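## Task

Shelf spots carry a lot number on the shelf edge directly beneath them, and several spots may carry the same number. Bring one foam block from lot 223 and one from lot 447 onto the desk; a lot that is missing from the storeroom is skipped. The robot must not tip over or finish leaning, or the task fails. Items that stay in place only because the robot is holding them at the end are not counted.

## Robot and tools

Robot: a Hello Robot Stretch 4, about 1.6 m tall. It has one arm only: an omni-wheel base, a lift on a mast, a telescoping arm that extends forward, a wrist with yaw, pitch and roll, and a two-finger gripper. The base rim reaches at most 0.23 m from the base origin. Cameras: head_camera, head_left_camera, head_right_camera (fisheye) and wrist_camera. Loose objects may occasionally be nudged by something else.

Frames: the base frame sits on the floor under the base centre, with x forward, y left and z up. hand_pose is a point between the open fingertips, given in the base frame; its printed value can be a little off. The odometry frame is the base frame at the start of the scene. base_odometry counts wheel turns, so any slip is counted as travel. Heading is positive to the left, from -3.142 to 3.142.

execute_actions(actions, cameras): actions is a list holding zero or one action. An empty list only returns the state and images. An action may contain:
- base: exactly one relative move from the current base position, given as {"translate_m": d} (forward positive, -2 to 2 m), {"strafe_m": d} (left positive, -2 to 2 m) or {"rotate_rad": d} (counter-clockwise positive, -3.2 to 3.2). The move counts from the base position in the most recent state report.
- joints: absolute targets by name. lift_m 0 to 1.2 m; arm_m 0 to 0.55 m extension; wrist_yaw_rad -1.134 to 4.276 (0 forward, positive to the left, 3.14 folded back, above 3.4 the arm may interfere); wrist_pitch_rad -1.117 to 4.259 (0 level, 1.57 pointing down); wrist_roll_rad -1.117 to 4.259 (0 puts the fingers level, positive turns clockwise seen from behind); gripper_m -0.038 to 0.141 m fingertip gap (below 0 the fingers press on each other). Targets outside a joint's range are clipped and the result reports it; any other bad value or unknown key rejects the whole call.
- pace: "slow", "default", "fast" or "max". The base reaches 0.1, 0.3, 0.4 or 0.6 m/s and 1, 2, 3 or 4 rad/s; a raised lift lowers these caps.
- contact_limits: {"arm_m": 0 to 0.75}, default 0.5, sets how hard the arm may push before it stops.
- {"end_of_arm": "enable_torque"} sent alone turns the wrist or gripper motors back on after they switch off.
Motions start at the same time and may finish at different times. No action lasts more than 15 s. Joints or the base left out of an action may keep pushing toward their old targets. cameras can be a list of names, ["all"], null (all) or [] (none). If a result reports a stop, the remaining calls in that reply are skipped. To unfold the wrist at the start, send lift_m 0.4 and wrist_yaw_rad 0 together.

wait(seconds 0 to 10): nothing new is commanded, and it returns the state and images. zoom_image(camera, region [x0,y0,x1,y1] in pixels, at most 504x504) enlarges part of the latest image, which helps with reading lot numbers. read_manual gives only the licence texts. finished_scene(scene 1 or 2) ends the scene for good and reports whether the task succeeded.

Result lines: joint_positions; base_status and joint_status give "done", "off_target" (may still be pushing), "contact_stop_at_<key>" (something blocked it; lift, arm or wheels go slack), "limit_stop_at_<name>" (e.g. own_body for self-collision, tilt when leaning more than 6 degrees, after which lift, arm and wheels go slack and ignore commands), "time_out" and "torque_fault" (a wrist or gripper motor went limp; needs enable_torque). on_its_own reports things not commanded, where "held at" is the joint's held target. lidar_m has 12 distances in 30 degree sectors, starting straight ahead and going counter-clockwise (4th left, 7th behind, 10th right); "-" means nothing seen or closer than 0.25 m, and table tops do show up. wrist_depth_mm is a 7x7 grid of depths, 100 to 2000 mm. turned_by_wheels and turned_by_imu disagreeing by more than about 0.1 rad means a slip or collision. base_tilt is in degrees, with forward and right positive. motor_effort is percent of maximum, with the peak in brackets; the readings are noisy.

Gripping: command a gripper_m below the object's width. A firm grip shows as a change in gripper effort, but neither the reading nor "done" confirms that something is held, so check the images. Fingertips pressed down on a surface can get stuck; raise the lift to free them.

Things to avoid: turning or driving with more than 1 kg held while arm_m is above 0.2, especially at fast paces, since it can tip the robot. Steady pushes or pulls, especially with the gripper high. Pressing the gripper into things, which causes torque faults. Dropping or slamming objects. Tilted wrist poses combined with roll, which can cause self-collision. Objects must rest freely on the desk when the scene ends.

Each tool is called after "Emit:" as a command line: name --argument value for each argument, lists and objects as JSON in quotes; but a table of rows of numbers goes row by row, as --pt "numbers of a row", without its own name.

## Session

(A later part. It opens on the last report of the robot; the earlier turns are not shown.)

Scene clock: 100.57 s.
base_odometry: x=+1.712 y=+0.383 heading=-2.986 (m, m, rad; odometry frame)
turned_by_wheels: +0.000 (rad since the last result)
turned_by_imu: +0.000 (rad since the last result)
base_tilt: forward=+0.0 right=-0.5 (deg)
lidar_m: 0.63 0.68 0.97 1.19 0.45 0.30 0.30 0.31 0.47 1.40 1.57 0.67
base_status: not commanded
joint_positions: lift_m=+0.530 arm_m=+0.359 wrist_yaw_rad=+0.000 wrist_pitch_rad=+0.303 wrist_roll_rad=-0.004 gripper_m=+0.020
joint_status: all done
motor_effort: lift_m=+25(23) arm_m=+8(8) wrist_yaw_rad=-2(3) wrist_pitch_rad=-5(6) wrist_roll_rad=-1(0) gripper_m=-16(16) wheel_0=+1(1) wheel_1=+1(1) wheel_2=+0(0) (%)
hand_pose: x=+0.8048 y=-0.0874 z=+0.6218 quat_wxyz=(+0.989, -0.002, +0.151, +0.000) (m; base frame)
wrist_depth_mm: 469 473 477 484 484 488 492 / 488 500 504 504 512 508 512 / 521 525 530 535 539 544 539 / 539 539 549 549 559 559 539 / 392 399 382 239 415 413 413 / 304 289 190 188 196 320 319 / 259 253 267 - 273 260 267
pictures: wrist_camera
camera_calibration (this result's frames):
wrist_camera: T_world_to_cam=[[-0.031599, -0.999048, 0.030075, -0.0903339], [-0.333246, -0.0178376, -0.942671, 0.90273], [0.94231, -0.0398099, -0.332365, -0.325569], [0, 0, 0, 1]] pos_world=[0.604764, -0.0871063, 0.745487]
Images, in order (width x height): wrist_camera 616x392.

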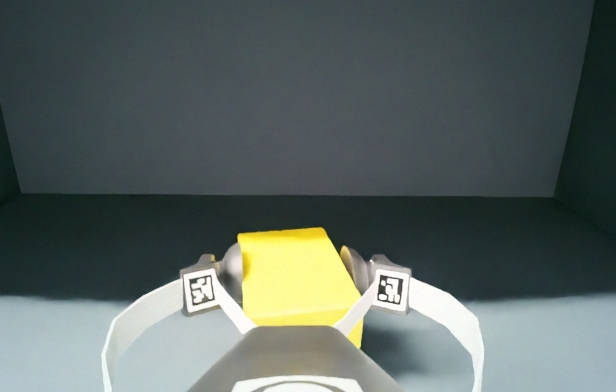

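Emit:
execute_actions --actions '[{"joints":{"arm_m":0}}]' --cameras '[]'

Emit:
execute_actions --actions '[{"base":{"strafe_m":-1.0},"joints":{"lift_m":0.75}}]' --cameras '["head_camera","head_left_camera"]'

Scene clock: 103.43 s.
base_odometry: x=+1.712 y=+0.383 heading=-2.986 (m, m, rad; odometry frame)
turned_by_wheels: +0.000 (rad since the last result)
turned_by_imu: +0.001 (rad since the last result)
base_tilt: forward=+0.0 right=-0.4 (deg)
lidar_m: 0.64 0.66 0.98 1.19 0.45 0.32 0.30 0.34 0.46 1.39 1.57 0.66
base_status: not commanded
joint_positions: lift_m=+0.530 arm_m=+0.001 wrist_yaw_rad=+0.000 wrist_pitch_rad=+0.303 wrist_roll_rad=-0.004 gripper_m=+0.020
joint_status: all done
motor_effort: lift_m=+25(25) arm_m=-8(8) wrist_yaw_rad=-3(2) wrist_pitch_rad=-7(8) wrist_roll_rad=+1(1) gripper_m=-15(16) wheel_0=+1(1) wheel_1=+1(1) wheel_2=+0(0) (%)
hand_pose: x=+0.4477 y=-0.0875 z=+0.6217 quat_wxyz=(+0.989, -0.002, +0.151, +0.000) (m; base frame)
wrist_depth_mm: 640 788 798 798 809 778 554 / 640 842 854 842 842 788 554 / 647 842 866 878 891 759 564 / 544 554 559 569 574 585 544 / 580 854 473 239 484 699 521 / 647 778 190 189 196 691 559 / 640 798 866 - 891 723 591
pictures: none
No camera images: the call's "cameras" was empty. Leave "cameras" out to get every camera's image.

Scene clock: 108.10 s.
base_odometry: x=+1.557 y=+1.371 heading=-2.986 (m, m, rad; odometry frame)
turned_by_wheels: +0.000 (rad since the last result)
turned_by_imu: +0.000 (rad since the last result)
base_tilt: forward=+0.0 right=-0.5 (deg)
lidar_m: 2.18 0.76 0.92 1.27 0.49 0.35 0.32 0.35 0.49 0.49 0.53 0.76
base_status: done
joint_positions: lift_m=+0.750 arm_m=+0.001 wrist_yaw_rad=+0.000 wrist_pitch_rad=+0.303 wrist_roll_rad=-0.004 gripper_m=+0.020
joint_status: all done
motor_effort: lift_m=+24(27) arm_m=-8(8) wrist_yaw_rad=+1(3) wrist_pitch_rad=-8(8) wrist_roll_rad=+1(1) gripper_m=-17(17) wheel_0=+1(11) wheel_1=-1(10) wheel_2=+0(1) (%)
hand_pose: x=+0.4477 y=-0.0875 z=+0.8418 quat_wxyz=(+0.989, -0.002, +0.151, +0.000) (m; base frame)
wrist_depth_mm: - - - - 1708 904 640 / - - - - 1708 904 647 / 854 - - - 1708 904 647 / 842 - - - 1708 917 647 / 842 1863 1808 238 1366 917 647 / 842 1008 190 189 197 778 640 / 842 1160 1255 - 1205 831 634
pictures: head_camera, head_left_camera
Images, in order (width x height): head_camera 420x560, head_left_camera 420x672.

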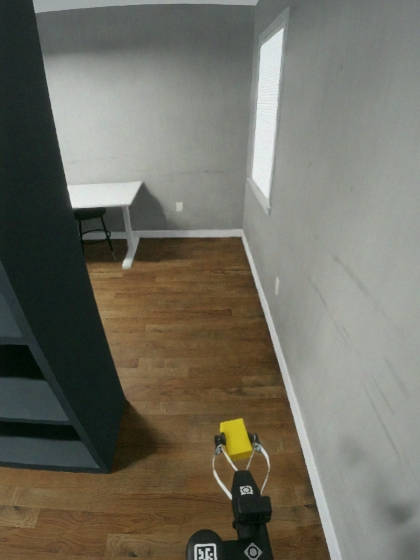

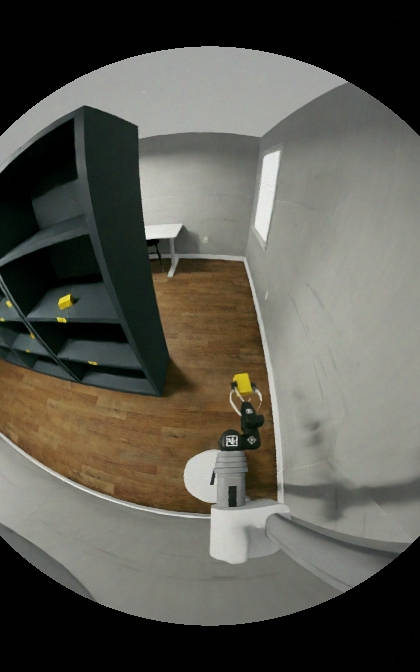

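Emit:
execute_actions --actions '[{"base":{"translate_m":1.95},"pace":"fast"}]' --cameras '["head_left_camera"]'

Scene clock: 114.63 s.
base_odometry: x=-0.369 y=+1.068 heading=-2.986 (m, m, rad; odometry frame)
turned_by_wheels: +0.000 (rad since the last result)
turned_by_imu: +0.010 (rad since the last result)
base_tilt: forward=+0.0 right=-0.5 (deg)
lidar_m: 1.42 0.87 0.97 2.95 1.19 0.92 2.13 0.81 0.56 0.55 0.54 0.79
base_status: done
joint_positions: lift_m=+0.750 arm_m=+0.001 wrist_yaw_rad=+0.000 wrist_pitch_rad=+0.303 wrist_roll_rad=-0.004 gripper_m=+0.020
joint_status: not commanded
motor_effort: lift_m=+24(24) arm_m=-8(9) wrist_yaw_rad=-2(1) wrist_pitch_rad=-6(7) wrist_roll_rad=+1(1) gripper_m=-18(17) wheel_0=+1(7) wheel_1=+1(7) wheel_2=+0(12) (%)
hand_pose: x=+0.4477 y=-0.0874 z=+0.8418 quat_wxyz=(+0.989, -0.002, +0.151, +0.000) (m; base frame)
wrist_depth_mm: 1078 1078 1098 1098 1118 1008 699 / 1118 1160 1138 1160 1182 1025 707 / 1182 1205 1205 1205 1229 1025 691 / 1255 1281 1281 1281 1336 1008 723 / 1366 1336 1336 238 1366 1008 723 / 1430 1336 190 189 197 878 715 / 1182 1182 1255 - 1255 931 707
pictures: head_left_camera
Images, in order (width x height): head_left_camera 420x672.

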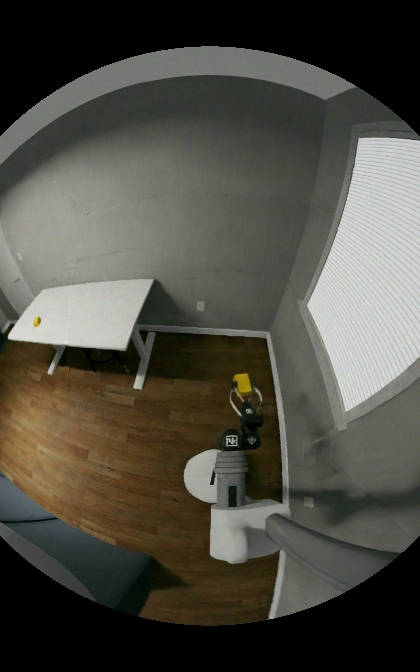

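Emit:
execute_actions --actions '[{"base":{"strafe_m":1.25}}]' --cameras '["head_camera"]'

Scene clock: 120.37 s.
base_odometry: x=-0.175 y=-0.167 heading=-2.986 (m, m, rad; odometry frame)
turned_by_wheels: +0.000 (rad since the last result)
turned_by_imu: +0.005 (rad since the last result)
base_tilt: forward=-0.1 right=-0.5 (deg)
lidar_m: 0.65 0.72 0.96 2.41 1.11 0.80 0.78 0.83 1.85 1.81 1.89 0.69
base_status: done
joint_positions: lift_m=+0.750 arm_m=+0.001 wrist_yaw_rad=+0.000 wrist_pitch_rad=+0.303 wrist_roll_rad=-0.004 gripper_m=+0.020
joint_status: not commanded
motor_effort: lift_m=+23(24) arm_m=-8(8) wrist_yaw_rad=+0(3) wrist_pitch_rad=-8(7) wrist_roll_rad=+0(0) gripper_m=-18(16) wheel_0=-2(10) wheel_1=+0(10) wheel_2=-1(1) (%)
hand_pose: x=+0.4477 y=-0.0874 z=+0.8418 quat_wxyz=(+0.989, -0.002, +0.151, +0.000) (m; base frame)
wrist_depth_mm: 1098 1118 1138 1160 1138 1118 1138 / 1182 1160 1182 1205 1205 1205 1205 / 1042 1042 1042 1042 1078 1229 1281 / 609 640 647 661 668 668 676 / 517 530 496 238 517 544 549 / 1430 1366 190 189 196 1366 1499 / 1160 1205 1255 - 1182 1182 1255
pictures: head_camera
Images, in order (width x height): head_camera 420x560.

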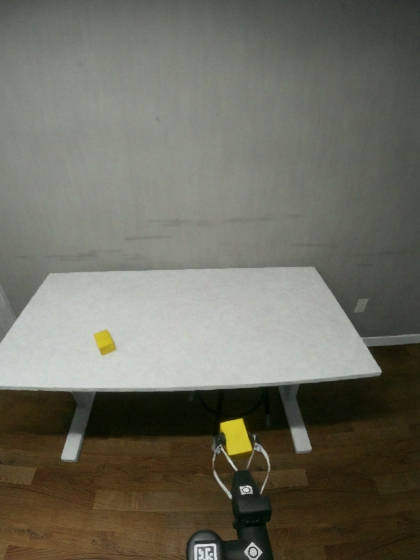

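Edge ~0.66; extend to 0.4.

Emit:
execute_actions --actions '[{"joints":{"arm_m":0.4}}]' --cameras '[]'

Emit:
execute_actions --actions '[{"joints":{"lift_m":0.681}}]' --cameras '[]'

Emit:
execute_actions --actions '[{"joints":{"gripper_m":0.141}}]' --cameras '[]'

Emit:
execute_actions --actions '[{"joints":{"arm_m":0.1}}]' --cameras '["head_camera","wrist_camera"]'

Scene clock: 122.93 s.
base_odometry: x=-0.175 y=-0.167 heading=-2.986 (m, m, rad; odometry frame)
turned_by_wheels: +0.000 (rad since the last result)
turned_by_imu: +0.001 (rad since the last result)
base_tilt: forward=-0.1 right=-0.5 (deg)
lidar_m: 0.66 0.71 0.99 2.42 1.08 0.81 0.78 0.80 1.88 1.79 1.87 0.69
base_status: not commanded
joint_positions: lift_m=+0.750 arm_m=+0.399 wrist_yaw_rad=+0.000 wrist_pitch_rad=+0.303 wrist_roll_rad=-0.004 gripper_m=+0.020
joint_status: all done
motor_effort: lift_m=+24(23) arm_m=+8(9) wrist_yaw_rad=-3(1) wrist_pitch_rad=-7(6) wrist_roll_rad=+1(1) gripper_m=-16(16) wheel_0=-2(2) wheel_1=+0(0) wheel_2=-1(0) (%)
hand_pose: x=+0.8448 y=-0.0874 z=+0.8419 quat_wxyz=(+0.989, -0.002, +0.151, +0.000) (m; base frame)
wrist_depth_mm: 759 759 768 788 778 778 778 / 798 798 820 820 820 820 820 / 842 854 866 854 866 854 854 / 634 634 647 654 654 676 683 / 459 466 442 239 477 480 480 / 355 334 190 189 196 373 368 / 301 294 312 - 317 303 312
pictures: none
No camera images: the call's "cameras" was empty. Leave "cameras" out to get every camera's image.

Scene clock: 124.17 s.
base_odometry: x=-0.175 y=-0.167 heading=-2.986 (m, m, rad; odometry frame)
turned_by_wheels: +0.000 (rad since the last result)
turned_by_imu: +0.000 (rad since the last result)
base_tilt: forward=+0.0 right=-0.4 (deg)
lidar_m: 0.69 0.69 0.99 2.43 1.10 0.82 0.77 0.81 1.87 1.81 1.89 0.68
base_status: not commanded
joint_positions: lift_m=+0.681 arm_m=+0.399 wrist_yaw_rad=+0.000 wrist_pitch_rad=+0.303 wrist_roll_rad=-0.004 gripper_m=+0.020
joint_status: all done
motor_effort: lift_m=+14(23) arm_m=+8(8) wrist_yaw_rad=-3(2) wrist_pitch_rad=-6(7) wrist_roll_rad=-1(1) gripper_m=-17(19) wheel_0=-2(2) wheel_1=+0(0) wheel_2=-1(1) (%)
hand_pose: x=+0.8448 y=-0.0874 z=+0.7736 quat_wxyz=(+0.989, -0.002, +0.151, +0.000) (m; base frame)
wrist_depth_mm: 768 768 768 788 768 798 778 / 798 798 809 820 820 831 820 / 732 732 732 741 759 788 831 / 452 455 455 466 469 480 480 / 324 330 315 238 342 345 342 / 253 239 190 189 196 266 264 / 215 211 223 - 225 216 -
pictures: none
No camera images: the call's "cameras" was empty. Leave "cameras" out to get every camera's image.

Scene clock: 126.37 s.
base_odometry: x=-0.175 y=-0.167 heading=-2.986 (m, m, rad; odometry frame)
turned_by_wheels: +0.000 (rad since the last result)
turned_by_imu: +0.001 (rad since the last result)
base_tilt: forward=+0.0 right=-0.4 (deg)
lidar_m: 0.69 0.69 0.95 2.41 1.09 0.81 0.77 0.81 1.87 1.80 1.87 0.71
base_status: not commanded
joint_positions: lift_m=+0.681 arm_m=+0.399 wrist_yaw_rad=+0.000 wrist_pitch_rad=+0.303 wrist_roll_rad=-0.004 gripper_m=+0.141
joint_status: all done
motor_effort: lift_m=+15(14) arm_m=+8(8) wrist_yaw_rad=-1(3) wrist_pitch_rad=-9(8) wrist_roll_rad=+1(1) gripper_m=-1(13) wheel_0=-2(2) wheel_1=-1(0) wheel_2=-1(0) (%)
hand_pose: x=+0.8448 y=-0.0874 z=+0.7736 quat_wxyz=(+0.989, -0.002, +0.151, +0.000) (m; base frame)
wrist_depth_mm: 750 768 768 778 778 788 788 / 798 809 809 809 809 831 820 / 732 732 732 741 759 788 831 / 452 459 459 466 469 480 484 / 324 330 317 265 342 343 343 / 254 240 214 196 245 255 265 / 216 213 222 - 227 217 -
pictures: none
No camera images: the call's "cameras" was empty. Leave "cameras" out to get every camera's image.

Scene clock: 128.37 s.
base_odometry: x=-0.175 y=-0.167 heading=-2.986 (m, m, rad; odometry frame)
turned_by_wheels: +0.000 (rad since the last result)
turned_by_imu: +0.001 (rad since the last result)
base_tilt: forward=+0.0 right=-0.4 (deg)
lidar_m: 0.66 0.70 0.96 2.42 1.08 0.81 0.78 0.82 1.85 1.80 1.88 0.69
base_status: not commanded
joint_positions: lift_m=+0.681 arm_m=+0.101 wrist_yaw_rad=+0.000 wrist_pitch_rad=+0.303 wrist_roll_rad=-0.004 gripper_m=+0.141
joint_status: all done
motor_effort: lift_m=+14(15) arm_m=-9(9) wrist_yaw_rad=-1(0) wrist_pitch_rad=-8(5) wrist_roll_rad=-1(2) gripper_m=+1(0) wheel_0=-2(2) wheel_1=+0(0) wheel_2=+0(1) (%)
hand_pose: x=+0.5478 y=-0.0874 z=+0.7737 quat_wxyz=(+0.989, -0.002, +0.151, +0.000) (m; base frame)
wrist_depth_mm: 1025 1025 1042 1042 1060 1060 1078 / 1078 1098 1118 1098 1078 1098 1098 / 741 732 732 750 768 798 1138 / 455 459 462 469 473 480 488 / 1281 377 384 389 392 399 1336 / 1336 1255 1255 585 732 891 1366 / 1118 1098 1182 - 1138 1078 1160
pictures: head_camera, wrist_camera
camera_calibration (this result's frames):
wrist_camera: T_world_to_cam=[[-0.0318517, -0.99904, 0.0300736, -0.102953], [-0.333215, -0.0177535, -0.942684, 0.960223], [0.942313, -0.0400471, -0.33233, -0.0329176], [0, 0, 0, 1]] pos_world=[0.3477, -0.0871253, 0.897343]
Images, in order (width x height): head_camera 420x560, wrist_camera 616x392.

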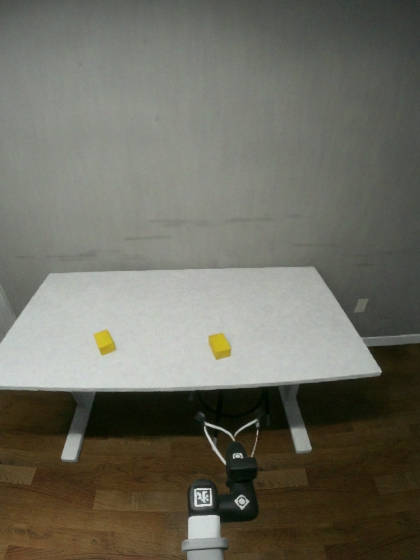

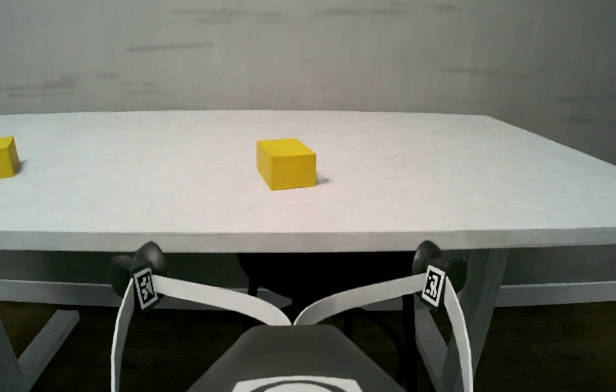

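Emit:
finished_scene --scene 2

The scene is finished: the task was done.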